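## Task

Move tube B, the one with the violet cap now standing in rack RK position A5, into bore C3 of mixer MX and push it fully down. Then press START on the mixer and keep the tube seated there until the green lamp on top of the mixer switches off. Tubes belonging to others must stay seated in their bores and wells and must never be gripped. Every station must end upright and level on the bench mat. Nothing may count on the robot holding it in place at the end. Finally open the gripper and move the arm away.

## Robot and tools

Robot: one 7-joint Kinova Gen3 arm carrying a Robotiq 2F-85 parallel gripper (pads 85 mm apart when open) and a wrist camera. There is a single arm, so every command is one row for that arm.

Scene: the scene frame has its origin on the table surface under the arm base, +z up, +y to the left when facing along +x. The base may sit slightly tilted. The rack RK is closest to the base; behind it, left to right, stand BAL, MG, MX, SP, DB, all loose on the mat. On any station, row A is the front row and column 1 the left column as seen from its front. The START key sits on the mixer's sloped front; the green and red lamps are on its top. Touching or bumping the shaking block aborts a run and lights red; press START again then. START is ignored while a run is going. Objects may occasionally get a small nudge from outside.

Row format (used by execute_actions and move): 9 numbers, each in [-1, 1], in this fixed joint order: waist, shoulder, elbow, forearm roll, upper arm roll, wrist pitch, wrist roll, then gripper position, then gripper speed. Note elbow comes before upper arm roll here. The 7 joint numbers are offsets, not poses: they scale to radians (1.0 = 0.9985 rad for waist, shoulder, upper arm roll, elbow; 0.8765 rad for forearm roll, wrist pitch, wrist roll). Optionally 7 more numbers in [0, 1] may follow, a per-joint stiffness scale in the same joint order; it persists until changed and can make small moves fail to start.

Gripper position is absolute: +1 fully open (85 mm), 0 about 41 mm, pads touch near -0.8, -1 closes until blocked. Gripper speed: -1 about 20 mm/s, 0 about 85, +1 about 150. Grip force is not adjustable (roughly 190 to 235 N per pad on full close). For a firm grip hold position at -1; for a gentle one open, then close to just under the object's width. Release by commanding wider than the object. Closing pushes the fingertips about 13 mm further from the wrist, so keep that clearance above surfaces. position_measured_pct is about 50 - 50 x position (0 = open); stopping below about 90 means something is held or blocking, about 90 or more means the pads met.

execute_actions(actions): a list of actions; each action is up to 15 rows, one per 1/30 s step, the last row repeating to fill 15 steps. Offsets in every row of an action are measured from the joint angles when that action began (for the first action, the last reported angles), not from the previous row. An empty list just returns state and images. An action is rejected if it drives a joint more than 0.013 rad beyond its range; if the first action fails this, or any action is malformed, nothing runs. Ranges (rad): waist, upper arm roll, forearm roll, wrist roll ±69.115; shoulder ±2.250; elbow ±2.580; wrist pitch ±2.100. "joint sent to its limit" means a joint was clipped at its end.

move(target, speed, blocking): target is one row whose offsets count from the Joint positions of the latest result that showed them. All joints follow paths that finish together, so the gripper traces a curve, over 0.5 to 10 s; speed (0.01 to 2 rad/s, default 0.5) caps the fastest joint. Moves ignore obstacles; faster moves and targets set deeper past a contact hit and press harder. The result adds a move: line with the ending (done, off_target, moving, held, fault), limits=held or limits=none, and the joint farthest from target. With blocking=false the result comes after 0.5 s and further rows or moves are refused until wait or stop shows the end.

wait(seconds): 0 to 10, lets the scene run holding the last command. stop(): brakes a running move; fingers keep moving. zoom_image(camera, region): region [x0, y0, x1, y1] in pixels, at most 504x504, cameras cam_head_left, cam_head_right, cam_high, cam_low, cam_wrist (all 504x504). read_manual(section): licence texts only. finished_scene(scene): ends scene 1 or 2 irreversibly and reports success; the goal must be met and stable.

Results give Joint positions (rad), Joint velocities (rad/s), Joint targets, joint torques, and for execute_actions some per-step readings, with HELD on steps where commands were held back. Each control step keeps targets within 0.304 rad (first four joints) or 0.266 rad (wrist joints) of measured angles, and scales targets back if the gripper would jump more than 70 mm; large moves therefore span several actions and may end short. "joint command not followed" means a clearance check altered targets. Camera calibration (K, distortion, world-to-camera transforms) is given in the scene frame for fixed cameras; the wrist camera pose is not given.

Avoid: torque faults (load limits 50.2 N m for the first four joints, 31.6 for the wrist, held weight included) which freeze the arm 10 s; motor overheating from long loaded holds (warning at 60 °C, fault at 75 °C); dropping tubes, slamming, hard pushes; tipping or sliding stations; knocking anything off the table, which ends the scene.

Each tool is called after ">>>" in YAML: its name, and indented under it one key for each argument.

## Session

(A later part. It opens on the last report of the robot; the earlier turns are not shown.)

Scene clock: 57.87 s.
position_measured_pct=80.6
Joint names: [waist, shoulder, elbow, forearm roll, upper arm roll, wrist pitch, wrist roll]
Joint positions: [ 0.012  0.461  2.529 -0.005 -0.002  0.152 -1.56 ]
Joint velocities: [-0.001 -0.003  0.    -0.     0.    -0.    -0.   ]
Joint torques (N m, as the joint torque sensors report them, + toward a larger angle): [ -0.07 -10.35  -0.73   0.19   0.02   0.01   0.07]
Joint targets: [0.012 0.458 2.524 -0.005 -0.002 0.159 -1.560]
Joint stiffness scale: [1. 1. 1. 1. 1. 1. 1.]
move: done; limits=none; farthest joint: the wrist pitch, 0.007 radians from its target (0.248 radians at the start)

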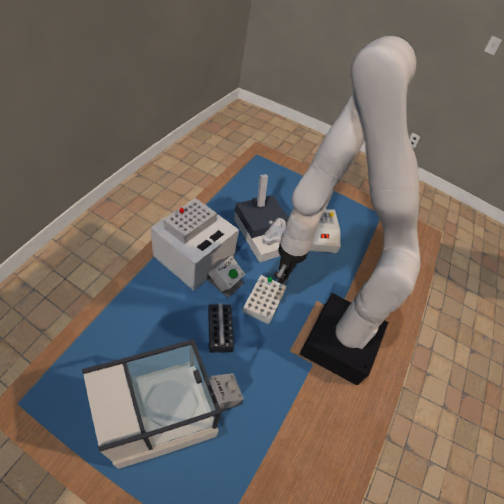

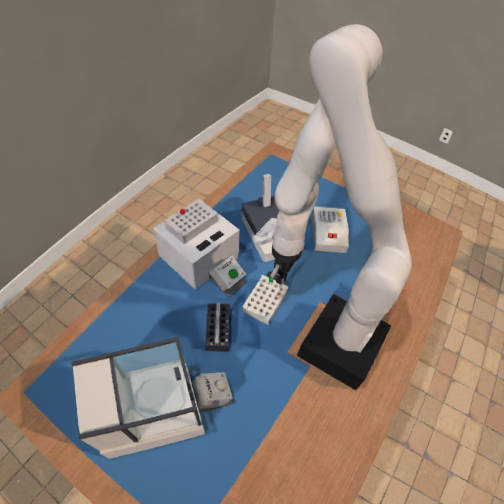

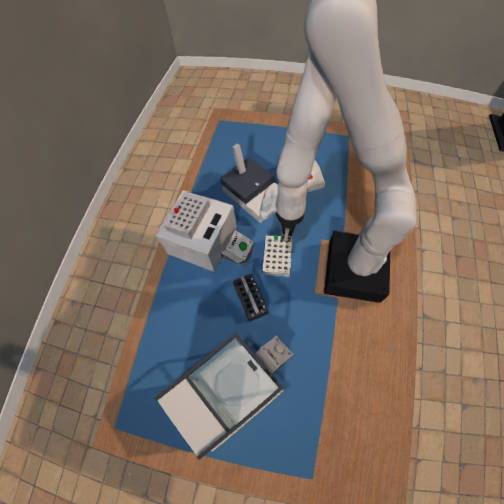

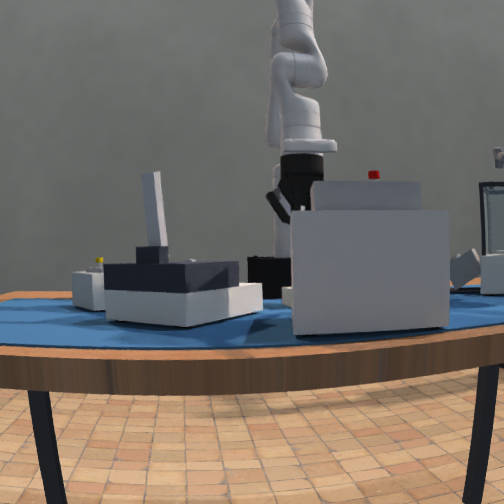

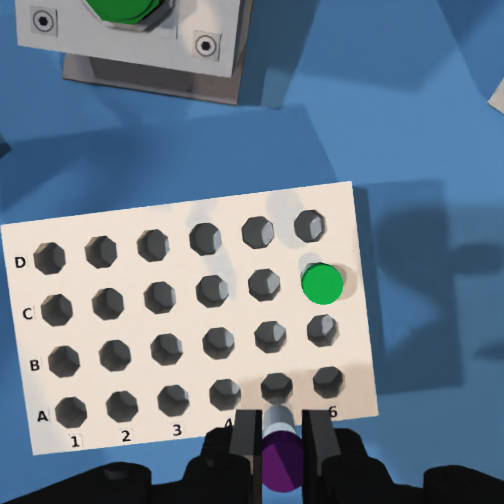

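>>> move:
  target: [0,-0.46,-0.3,0,0,0.87,0,-0.66,0]
  speed: 0.6

>>> move:
  target: [-0.025,0.627,-0.884,0,0,0.296,-0.1,-0.66,0]
  speed: 0.6

Scene clock: 69.53 s.
position_measured_pct=80.6
Joint names: [waist, shoulder, elbow, forearm roll, upper arm roll, wrist pitch, wrist roll]
Joint positions: [ 0.012  0.005  2.234 -0.005 -0.002  0.908 -1.56 ]
Joint velocities: [-0.    -0.002  0.001  0.     0.    -0.    -0.   ]
Joint torques (N m, as the joint torque sensors report them, + toward a larger angle): [-0.08 -7.52 -6.27  0.21 -0.14  0.03  0.1 ]
Joint targets: [0.012 0.002 2.229 -0.005 -0.002 0.915 -1.560]
Joint stiffness scale: [1. 1. 1. 1. 1. 1. 1.]
move: done; limits=none; farthest joint: the wrist pitch, 0.006 radians from its target (0.762 radians at the start)

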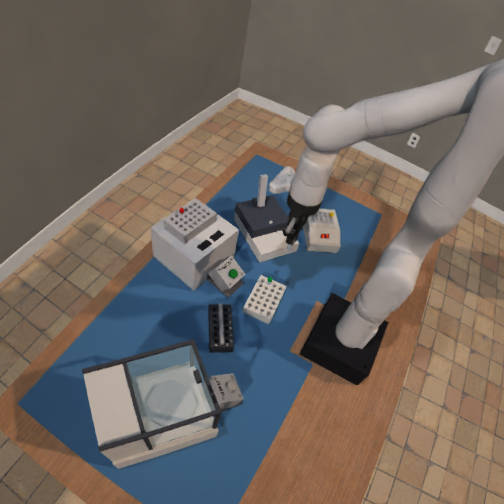

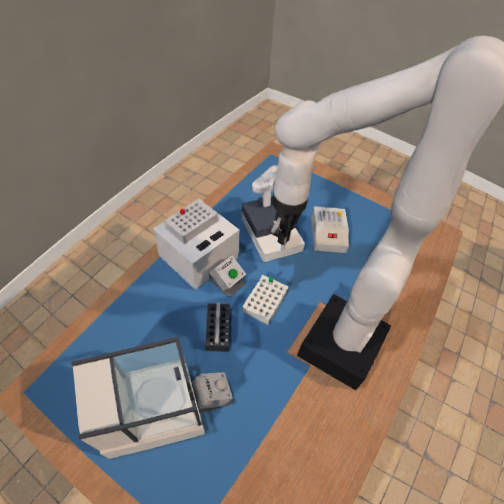

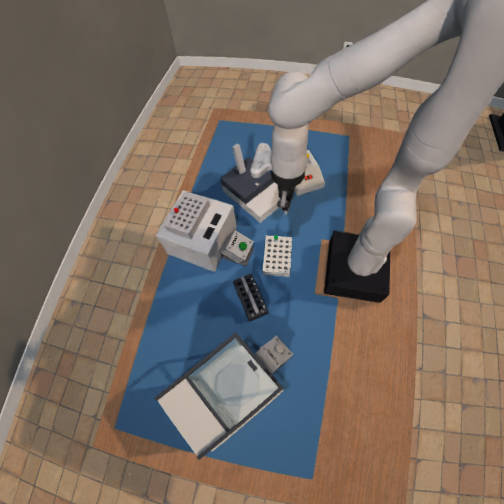

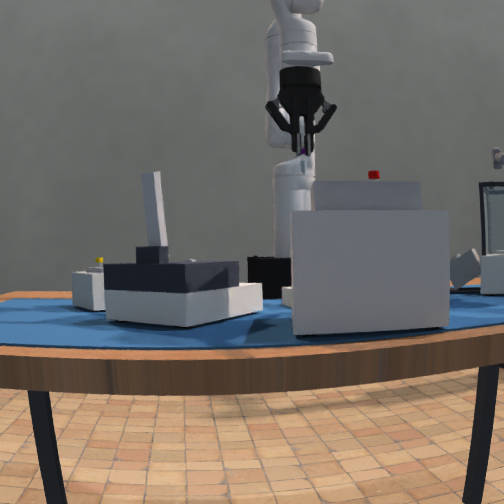

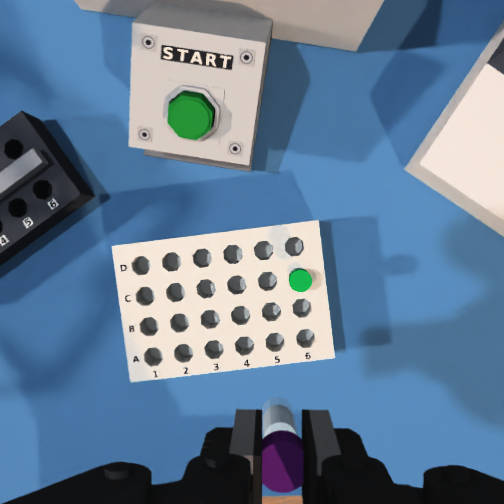

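Scene clock: 71.63 s.
position_measured_pct=80.6
Joint names: [waist, shoulder, elbow, forearm roll, upper arm roll, wrist pitch, wrist roll]
Joint positions: [-0.009  0.628  1.356 -0.005 -0.002  1.161 -1.637]
Joint velocities: [-0.002  0.003 -0.001  0.001  0.001  0.001 -0.003]
Joint torques (N m, as the joint torque sensors report them, + toward a larger angle): [  0.13 -20.44  -7.45   0.35   0.12  -0.03   0.11]
Joint targets: [-0.013 0.631 1.351 -0.005 -0.002 1.168 -1.648]
Joint stiffness scale: [1. 1. 1. 1. 1. 1. 1.]
move: done; limits=none; farthest joint: the wrist roll, 0.010 radians from its target (0.087 radians at the start)

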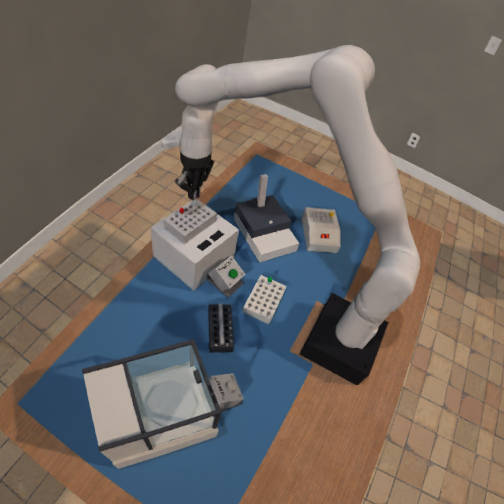

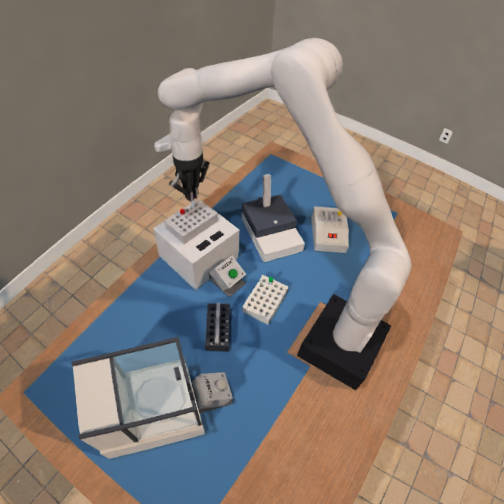

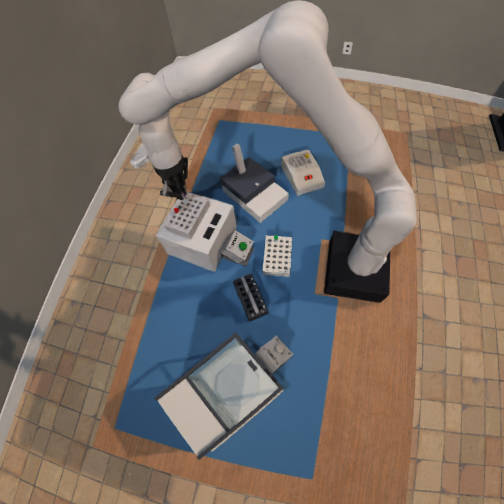

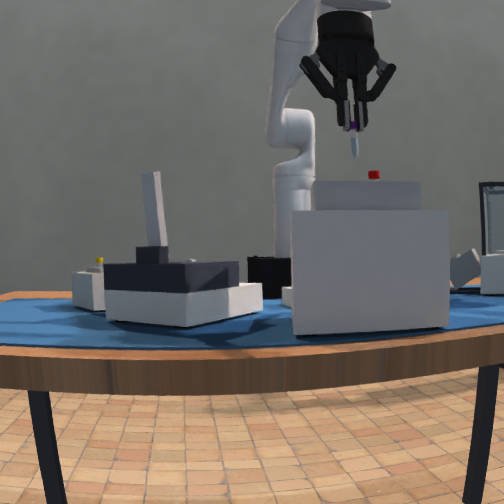

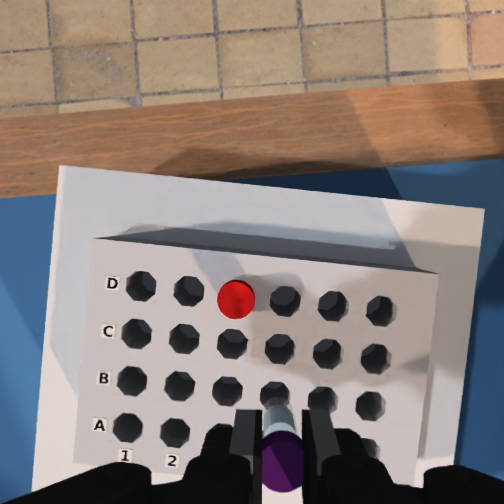

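>>> move:
  target: [-0.035,0.053,-0.033,0,0,-0.037,-0.125,-0.66,0]
  speed: 0.15

>>> zoom_image:
  camera: "cam_low"
  region: [310,100,430,220]

>>> zoom_image:
  camera: "cam_head_left"
  region: [150,160,240,250]

Scene clock: 78.27 s.
position_measured_pct=80.6
Joint names: [waist, shoulder, elbow, forearm roll, upper arm roll, wrist pitch, wrist roll]
Joint positions: [-0.041  0.678  1.328 -0.005 -0.002  1.135 -1.736]
Joint velocities: [-0.001  0.002 -0.001  0.001  0.    -0.    -0.001]
Joint torques (N m, as the joint torque sensors report them, + toward a larger angle): [  0.01 -21.06  -7.5    0.19   0.22  -0.06   0.06]
Joint targets: [-0.044 0.681 1.323 -0.005 -0.002 1.128 -1.747]
Joint stiffness scale: [1. 1. 1. 1. 1. 1. 1.]
move: done; limits=none; farthest joint: the wrist roll, 0.010 radians from its target (0.109 radians at the start)

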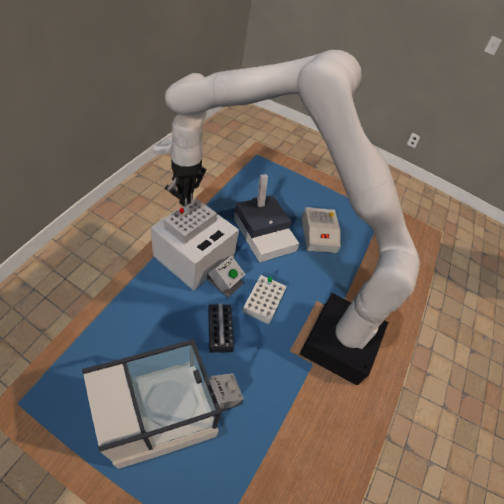

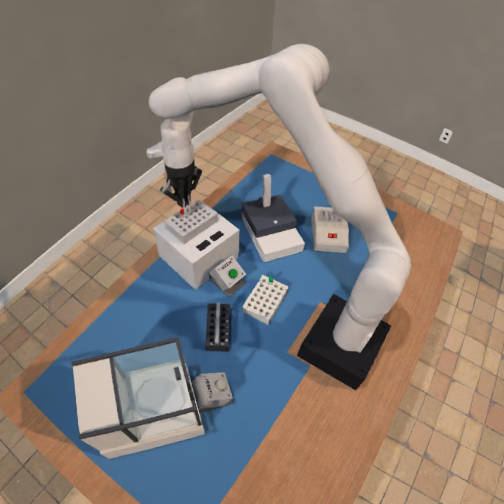

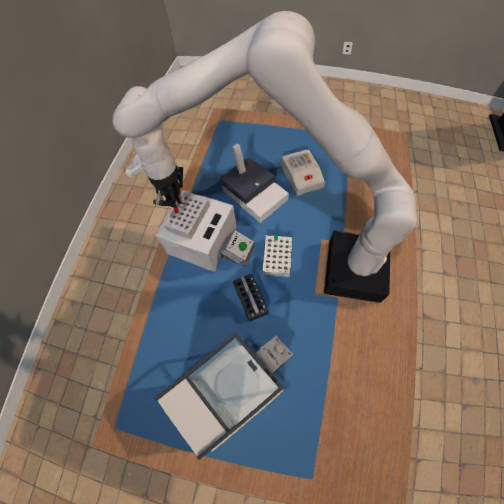

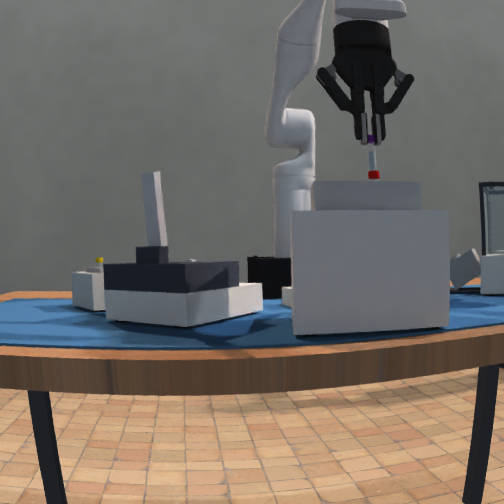

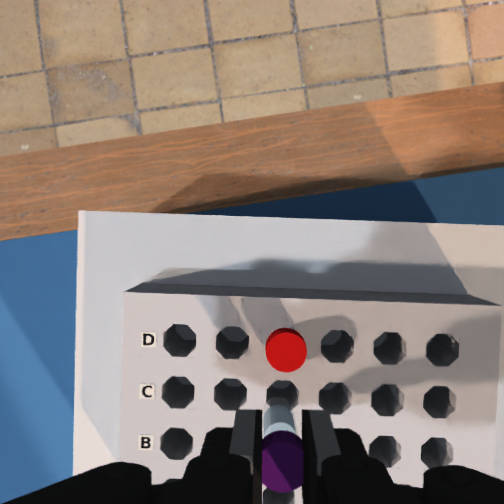

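Region (310, 100, 430, 220) of cam_low's 504x504 image, scaled by 4.200, with more detail than that image has.

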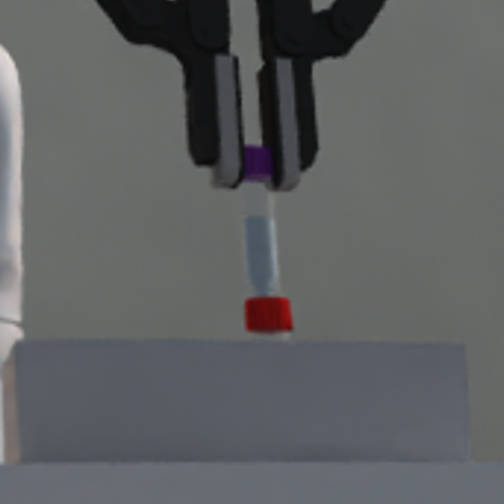

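Region (150, 160, 240, 250) of cam_head_left's 504x504 image, scaled by 5.600, with more detail than that image has.

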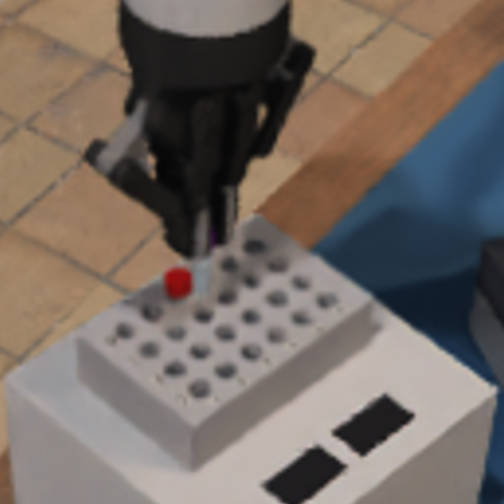

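>>> move:
  target: [0.007,0.0185,0.046,0,0,-0.072,0,-0.66,0]
  speed: 0.1

>>> zoom_image:
  camera: "cam_head_left"
  region: [160,180,220,240]

>>> zoom_image:
  camera: "cam_wrist"
  region: [180,320,380,480]

Scene clock: 87.83 s.
position_measured_pct=80.6
Joint names: [waist, shoulder, elbow, forearm roll, upper arm roll, wrist pitch, wrist roll]
Joint positions: [-0.038  0.69   1.363 -0.005 -0.002  1.079 -1.736]
Joint velocities: [-0.001 -0.001  0.002  0.    -0.     0.001  0.001]
Joint torques (N m, as the joint torque sensors report them, + toward a larger angle): [  0.3  -13.64  -3.76   0.47   0.45  -0.19   0.2 ]
Joint targets: [-0.034 0.697 1.374 -0.005 -0.002 1.072 -1.736]
Joint stiffness scale: [1. 1. 1. 1. 1. 1. 1.]
move: off_target; limits=none; farthest joint: the elbow, 0.011 radians from its target (0.046 radians at the start)

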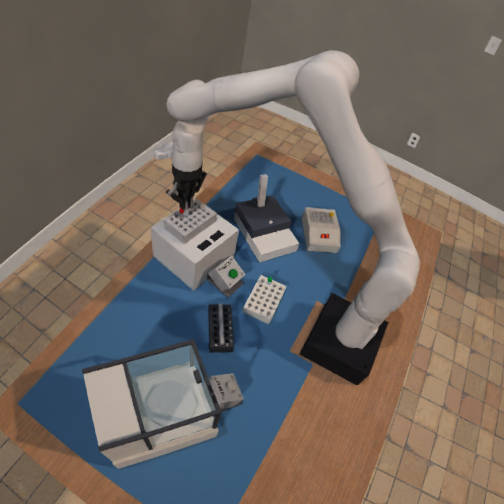

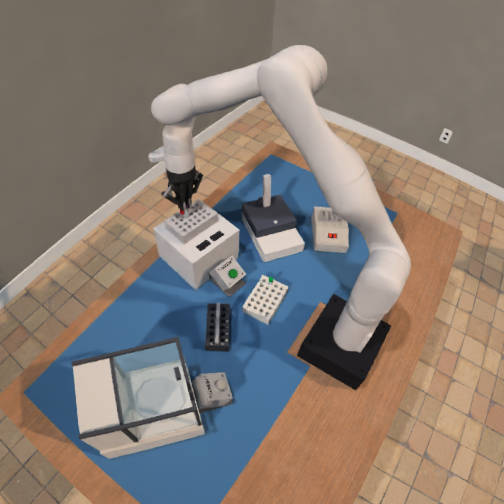

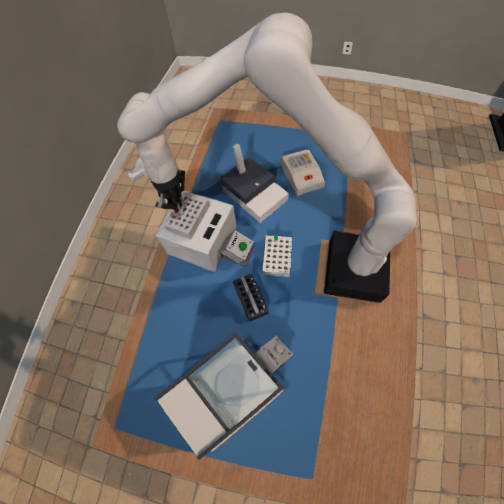

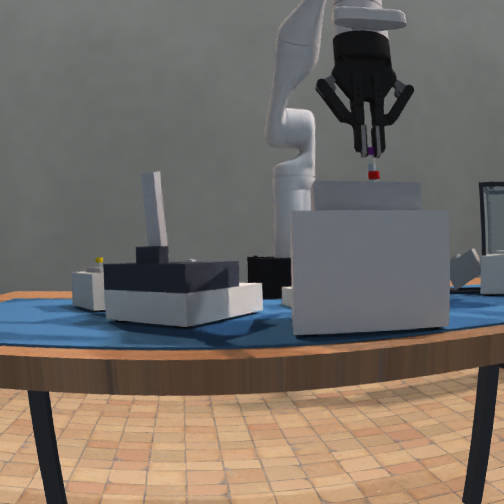

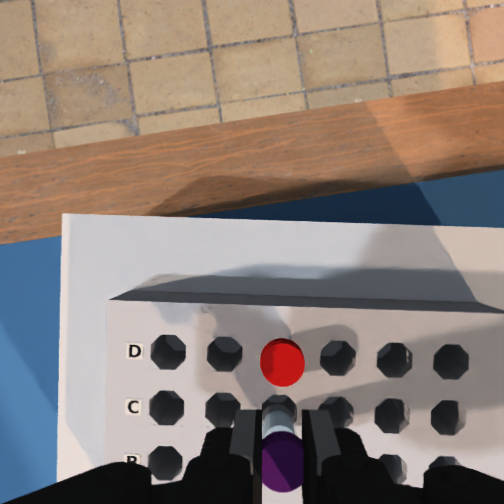

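Region (160, 180, 220, 240) of cam_head_left's 504x504 image, scaled by 8.400, with more detail than that image has.

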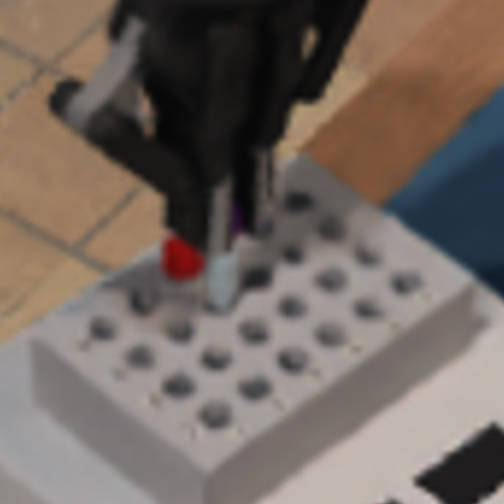

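Region (180, 320, 380, 480) of cam_wrist's 504x504 image, scaled by 2.520; it fills the top 403 rows of this view, and the rest is white.

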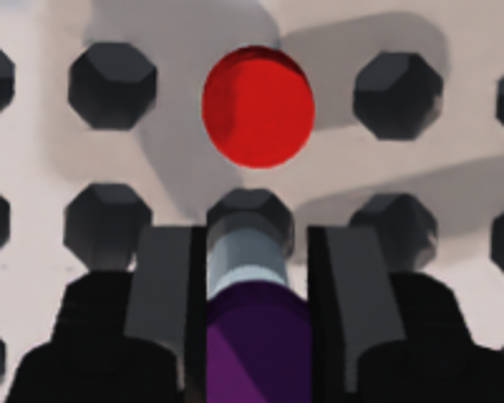

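>>> move:
  target: [0,0,-0.0145,0,0,0.016,0,-0.66,0]
  speed: 0.03

>>> zoom_image:
  camera: "cam_wrist"
  region: [180,320,380,480]

Scene clock: 94.50 s.
position_measured_pct=80.6
Joint names: [waist, shoulder, elbow, forearm roll, upper arm roll, wrist pitch, wrist roll]
Joint positions: [-0.038  0.689  1.354 -0.005 -0.002  1.086 -1.736]
Joint velocities: [ 0.001  0.    -0.001  0.002  0.    -0.001 -0.002]
Joint torques (N m, as the joint torque sensors report them, + toward a larger angle): [  0.16 -20.85  -7.27   0.3    0.13  -0.01   0.15]
Joint targets: [-0.038 0.690 1.349 -0.005 -0.002 1.093 -1.736]
Joint stiffness scale: [1. 1. 1. 1. 1. 1. 1.]
move: done; limits=none; farthest joint: the wrist pitch, 0.007 radians from its target (0.014 radians at the start)

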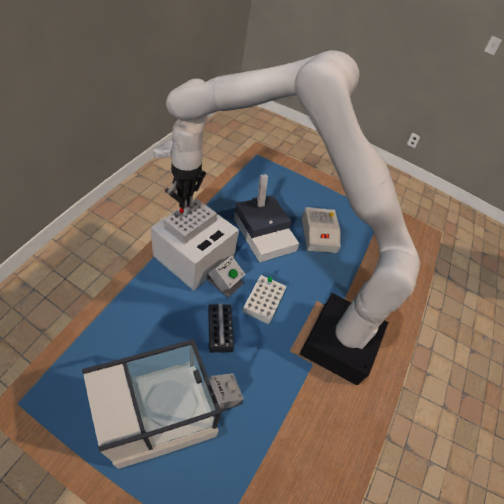

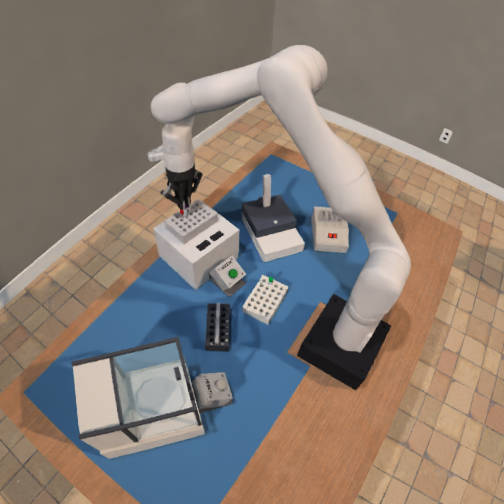

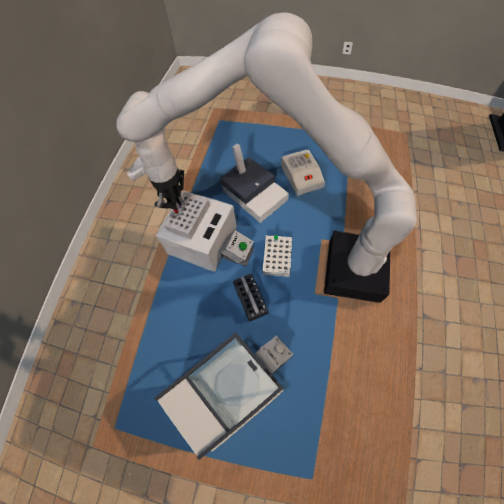

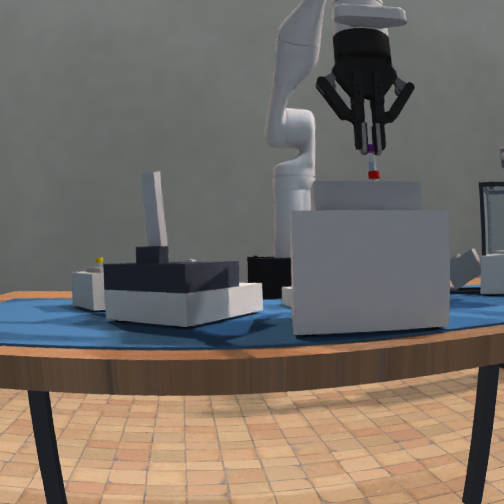

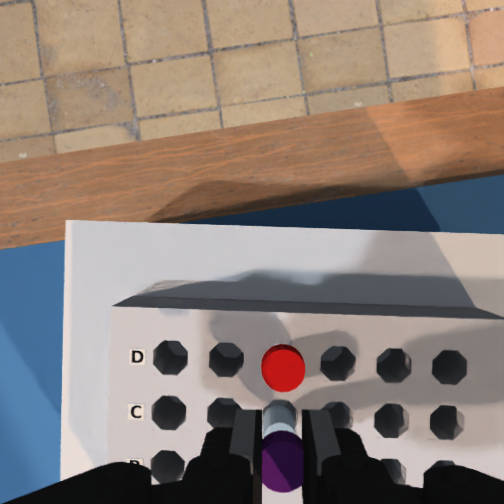

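Region (180, 320, 380, 480) of cam_wrist's 504x504 image, scaled by 2.520; it fills the top 403 rows of this view, and the rest is white.

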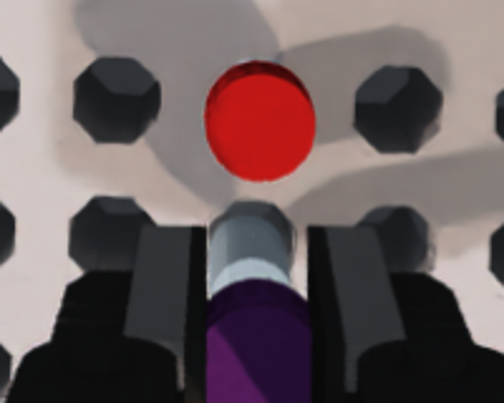

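>>> move:
  target: [0,0.0164,0.0205,0,0,-0.042,0,-0.66,0]
  speed: 0.03

Scene clock: 99.10 s.
position_measured_pct=80.6
Joint names: [waist, shoulder, elbow, forearm roll, upper arm roll, wrist pitch, wrist roll]
Joint positions: [-0.038  0.692  1.361 -0.005 -0.002  1.06  -1.736]
Joint velocities: [ 0.    -0.001  0.    -0.001 -0.     0.001  0.   ]
Joint torques (N m, as the joint torque sensors report them, + toward a larger angle): [-0.51 -9.32 -2.44 -0.05 -0.59 -0.9   0.15]
Joint targets: [-0.038 0.705 1.374 -0.005 -0.002 1.050 -1.736]
Joint stiffness scale: [1. 1. 1. 1. 1. 1. 1.]
move: off_target; limits=none; farthest joint: the shoulder, 0.014 radians from its target (0.017 radians at the start)

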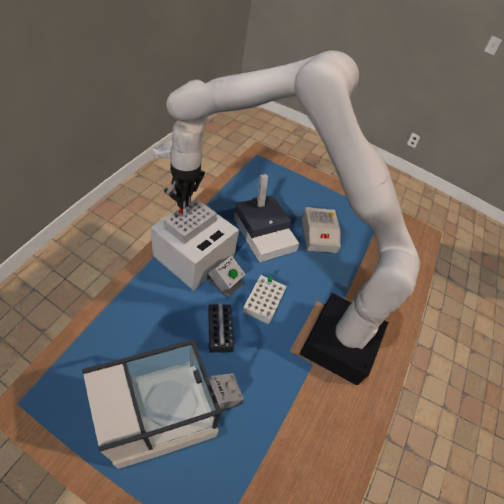

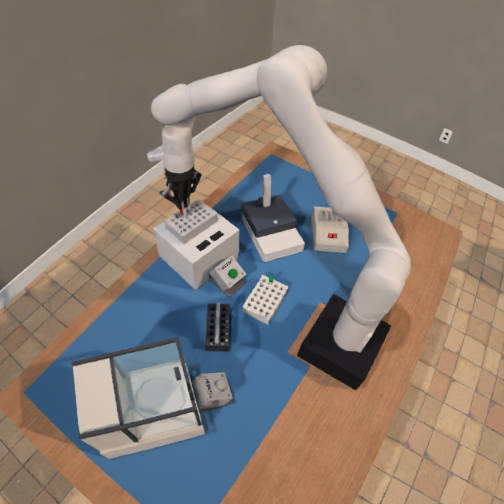

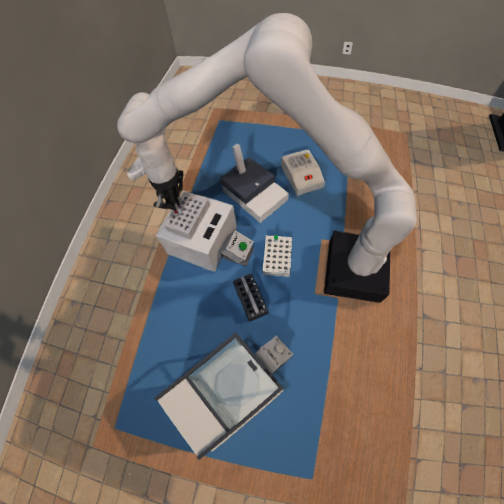

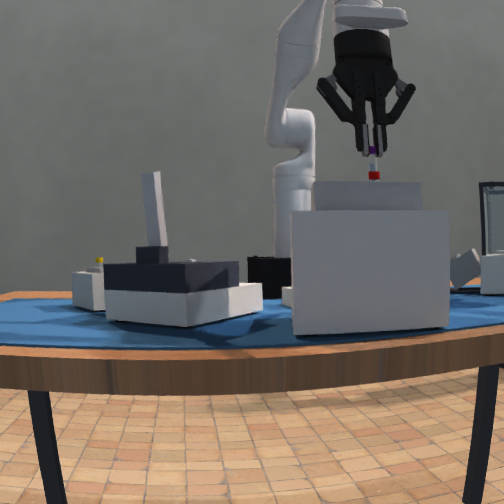

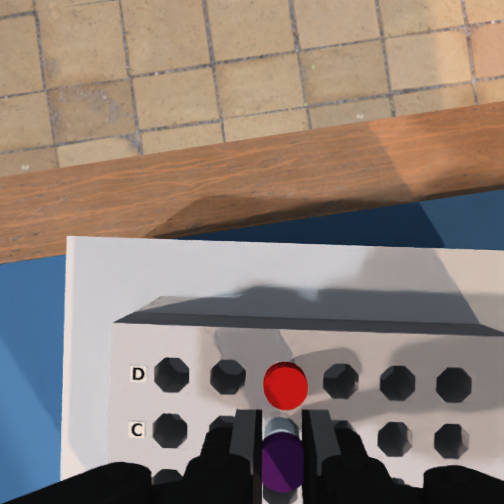

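>>> move:
  target: [0,0.002,0.003,0,0,0.024,0,-0.66,0]
  speed: 0.03

>>> zoom_image:
  camera: "cam_head_right"
  region: [155,180,215,240]

Scene clock: 105.30 s.
position_measured_pct=80.6
Joint names: [waist, shoulder, elbow, forearm roll, upper arm roll, wrist pitch, wrist roll]
Joint positions: [-0.038  0.69   1.361 -0.005 -0.002  1.072 -1.736]
Joint velocities: [-0.002  0.    -0.001 -0.001 -0.001 -0.001 -0.   ]
Joint torques (N m, as the joint torque sensors report them, + toward a larger angle): [  0.18 -18.71  -5.62   0.4    0.26   0.33   0.16]
Joint targets: [-0.038 0.694 1.364 -0.005 -0.002 1.081 -1.736]
Joint stiffness scale: [1. 1. 1. 1. 1. 1. 1.]
move: done; limits=none; farthest joint: the wrist pitch, 0.009 radians from its target (0.021 radians at the start)

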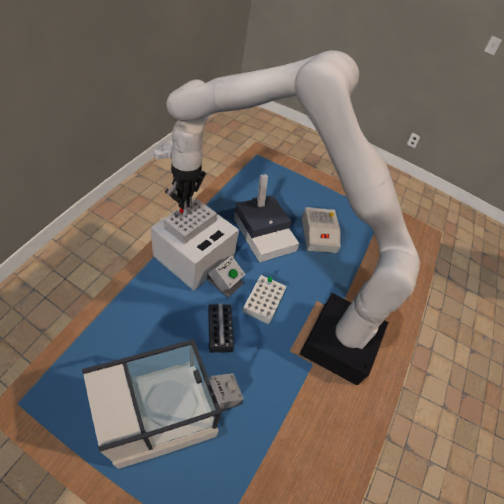

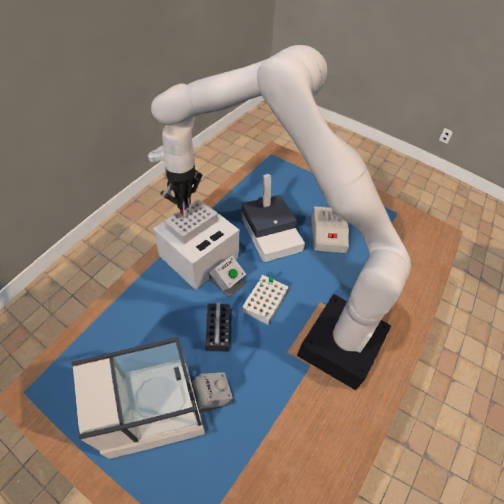

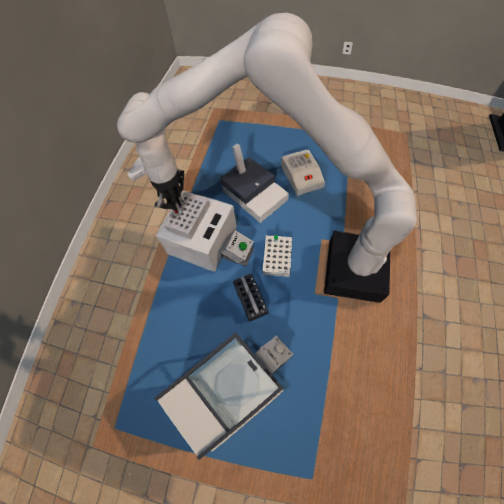

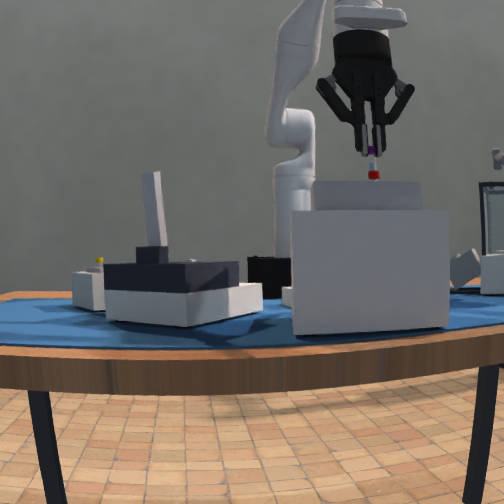

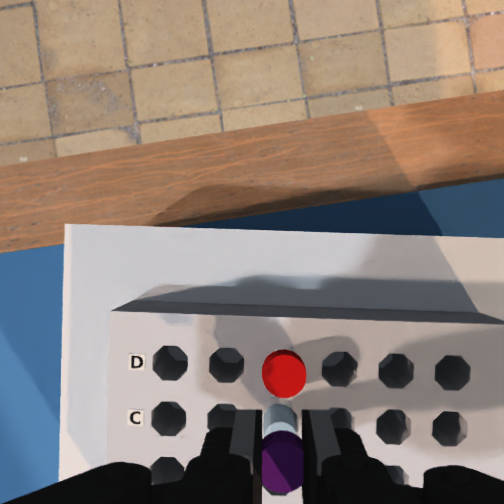

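Region (155, 180, 215, 240) of cam_head_right's 504x504 image, scaled by 8.400, with more detail than that image has.

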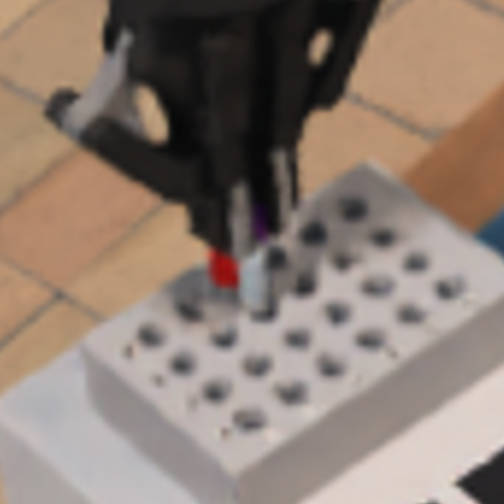

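>>> execute_actions:
  actions:
    - [[0,0.003,0.003,0,0,0.018,0,-0.66,0]]
    - [[0,0.005,0.005,0,0,0.008,0,-0.66,0]]
    - [[0,0.006,0.007,0,0,0,0,-0.66,0]]

Scene clock: 109.20 s.
position_measured_pct=80.6
Joint names: [waist, shoulder, elbow, forearm roll, upper arm roll, wrist pitch, wrist roll]
Joint positions: [-0.038  0.695  1.362 -0.005 -0.002  1.081 -1.736]
Joint velocities: [-0.    -0.     0.    -0.     0.001  0.     0.   ]
Joint torques (N m, as the joint torque sensors report them, + toward a larger angle): [ -0.02 -20.28  -6.33   0.17  -0.11   0.34   0.1 ]
Joint targets: [-0.038 0.698 1.368 -0.005 -0.002 1.081 -1.736]
Joint stiffness scale: [1. 1. 1. 1. 1. 1. 1.]
Step readings (joint positions; steps 1 to 15: 1st action; 16 to 30: 2nd action; 31 to 45: 3rd action):
0: [-0.038 0.690 1.361 -0.005 -0.002 1.072 -1.736]
1: [-0.038 0.690 1.361 -0.005 -0.002 1.074 -1.736]
2: [-0.038 0.690 1.361 -0.005 -0.002 1.076 -1.736]
4: [-0.038 0.690 1.361 -0.005 -0.002 1.079 -1.736]
8: [-0.038 0.690 1.361 -0.005 -0.002 1.081 -1.736]
15: [-0.038 0.690 1.361 -0.005 -0.002 1.081 -1.736]
16: [-0.038 0.690 1.361 -0.005 -0.002 1.081 -1.736]
17: [-0.038 0.691 1.361 -0.005 -0.002 1.081 -1.736]
19: [-0.038 0.691 1.361 -0.005 -0.002 1.081 -1.736]
23: [-0.038 0.692 1.361 -0.005 -0.002 1.081 -1.736]
30: [-0.038 0.692 1.361 -0.005 -0.002 1.081 -1.736]
31: [-0.038 0.692 1.361 -0.005 -0.002 1.081 -1.736]
32: [-0.038 0.693 1.362 -0.005 -0.002 1.081 -1.736]
34: [-0.038 0.694 1.362 -0.005 -0.002 1.081 -1.736]
38: [-0.038 0.694 1.362 -0.005 -0.002 1.081 -1.736]
45: Joint positions above

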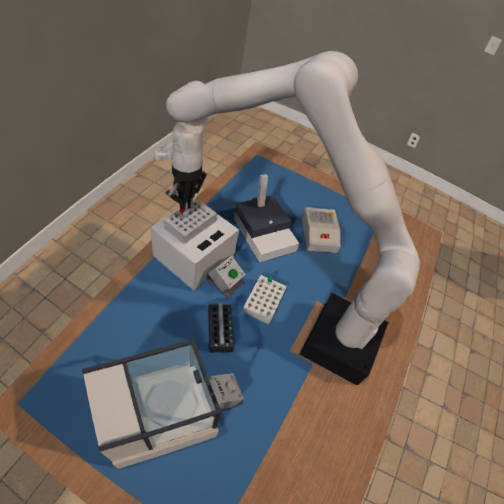

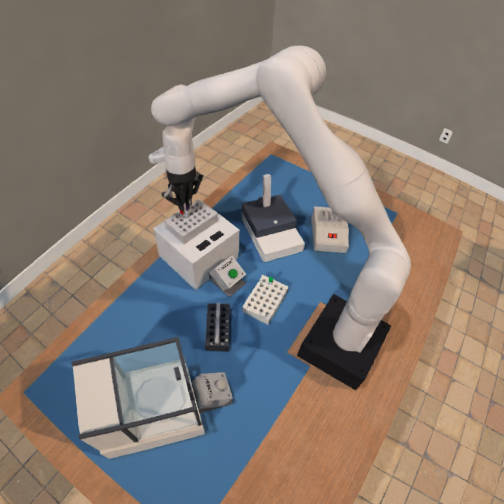

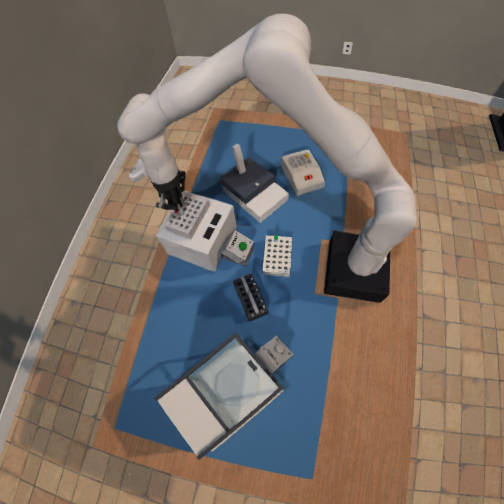

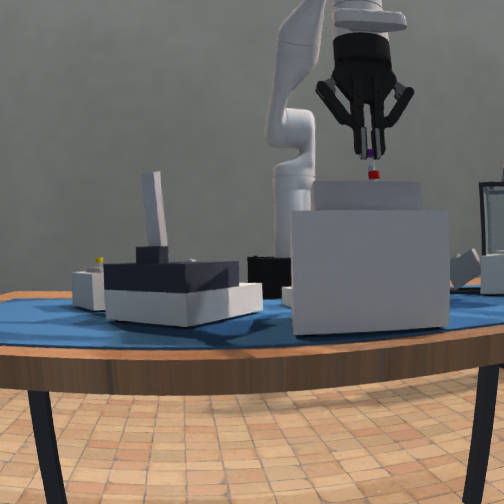

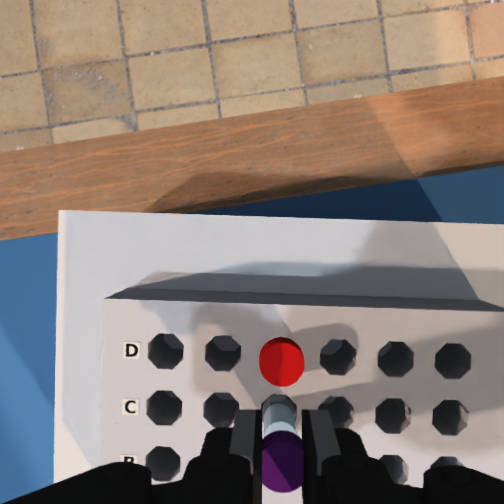

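>>> execute_actions:
  actions:
    - [[0,0.005,0.007,0,0,-0.012,0,-0.66,0],[0,0.006,0.008,0,0,-0.015,0,-0.66,0],[0,0.0075,0.01,0,0,-0.0195,0,-0.66,0]]
    - [[0,0.005,0.007,0,0,-0.012,0,-0.66,0],[0,0.006,0.008,0,0,-0.015,0,-0.66,0],[0,0.0075,0.01,0,0,-0.0195,0,-0.66,0]]
    - [[0,0.005,0.007,0,0,-0.012,0,-0.66,0],[0,0.006,0.008,0,0,-0.015,0,-0.66,0],[0,0.0075,0.01,0,0,-0.0195,0,-0.66,0]]

Scene clock: 114.67 s.
position_measured_pct=80.6
Joint names: [waist, shoulder, elbow, forearm roll, upper arm roll, wrist pitch, wrist roll]
Joint positions: [-0.038  0.709  1.376 -0.005 -0.002  1.049 -1.736]
Joint velocities: [ 0.     0.    -0.001 -0.001  0.    -0.002  0.   ]
Joint torques (N m, as the joint torque sensors report them, + toward a larger angle): [  0.01 -21.04  -7.16   0.25   0.23  -0.01   0.11]
Joint targets: [-0.038 0.711 1.381 -0.005 -0.002 1.042 -1.736]
Joint stiffness scale: [1. 1. 1. 1. 1. 1. 1.]
Step readings (joint positions; steps 1 to 15: 1st action; 16 to 30: 2nd action; 31 to 45: 3rd action):
0: [-0.038 0.695 1.362 -0.005 -0.002 1.081 -1.736]
1: [-0.038 0.695 1.362 -0.005 -0.002 1.080 -1.736]
2: [-0.038 0.695 1.363 -0.005 -0.002 1.078 -1.736]
4: [-0.038 0.697 1.365 -0.005 -0.002 1.073 -1.736]
8: [-0.038 0.699 1.366 -0.005 -0.002 1.070 -1.736]
15: [-0.038 0.699 1.366 -0.005 -0.002 1.070 -1.736]
16: [-0.038 0.699 1.367 -0.005 -0.002 1.069 -1.736]
17: [-0.038 0.700 1.367 -0.005 -0.002 1.067 -1.736]
19: [-0.038 0.701 1.369 -0.005 -0.002 1.062 -1.736]
23: [-0.038 0.703 1.371 -0.005 -0.002 1.060 -1.736]
30: [-0.038 0.704 1.371 -0.005 -0.002 1.059 -1.736]
31: [-0.038 0.704 1.372 -0.005 -0.002 1.058 -1.736]
32: [-0.038 0.705 1.372 -0.005 -0.002 1.056 -1.736]
34: [-0.038 0.706 1.374 -0.005 -0.002 1.052 -1.736]
38: [-0.038 0.708 1.376 -0.005 -0.002 1.049 -1.736]
45: Joint positions above

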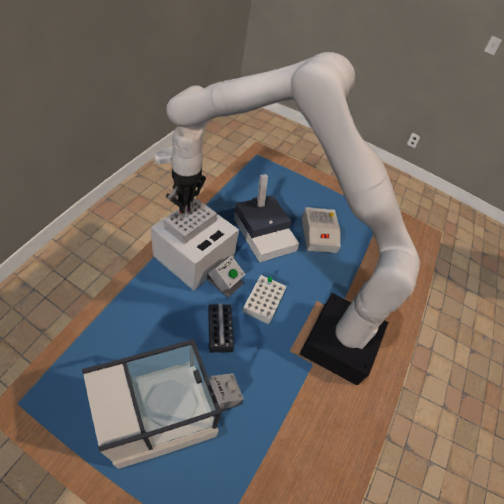

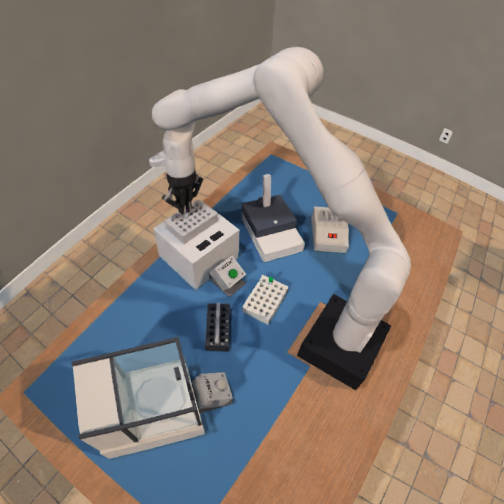

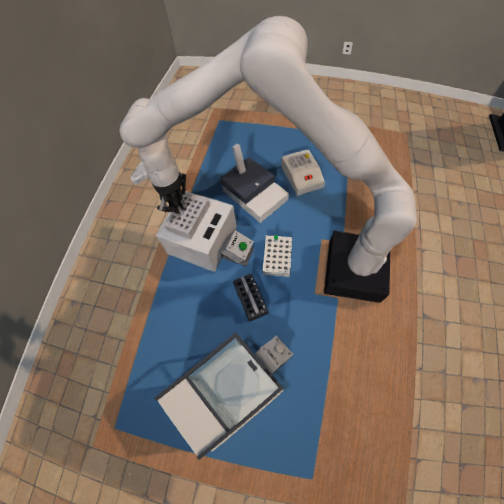

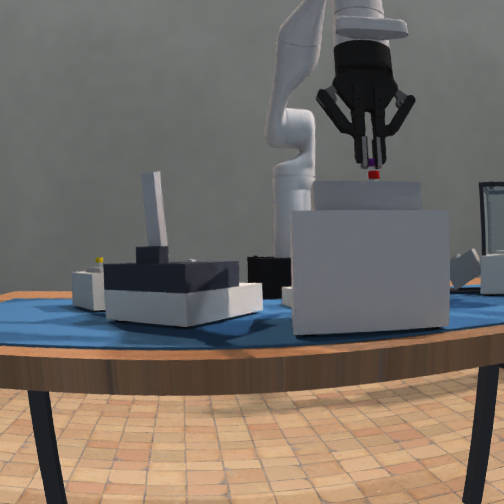

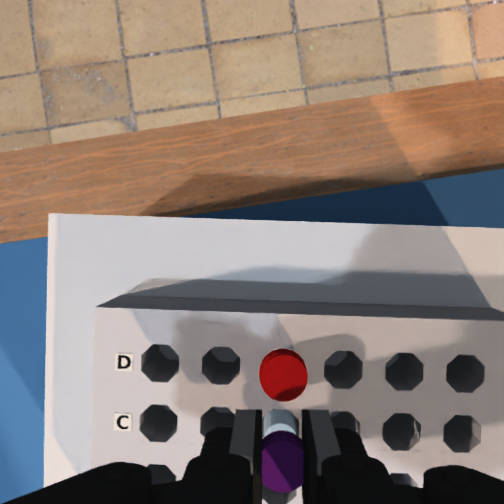

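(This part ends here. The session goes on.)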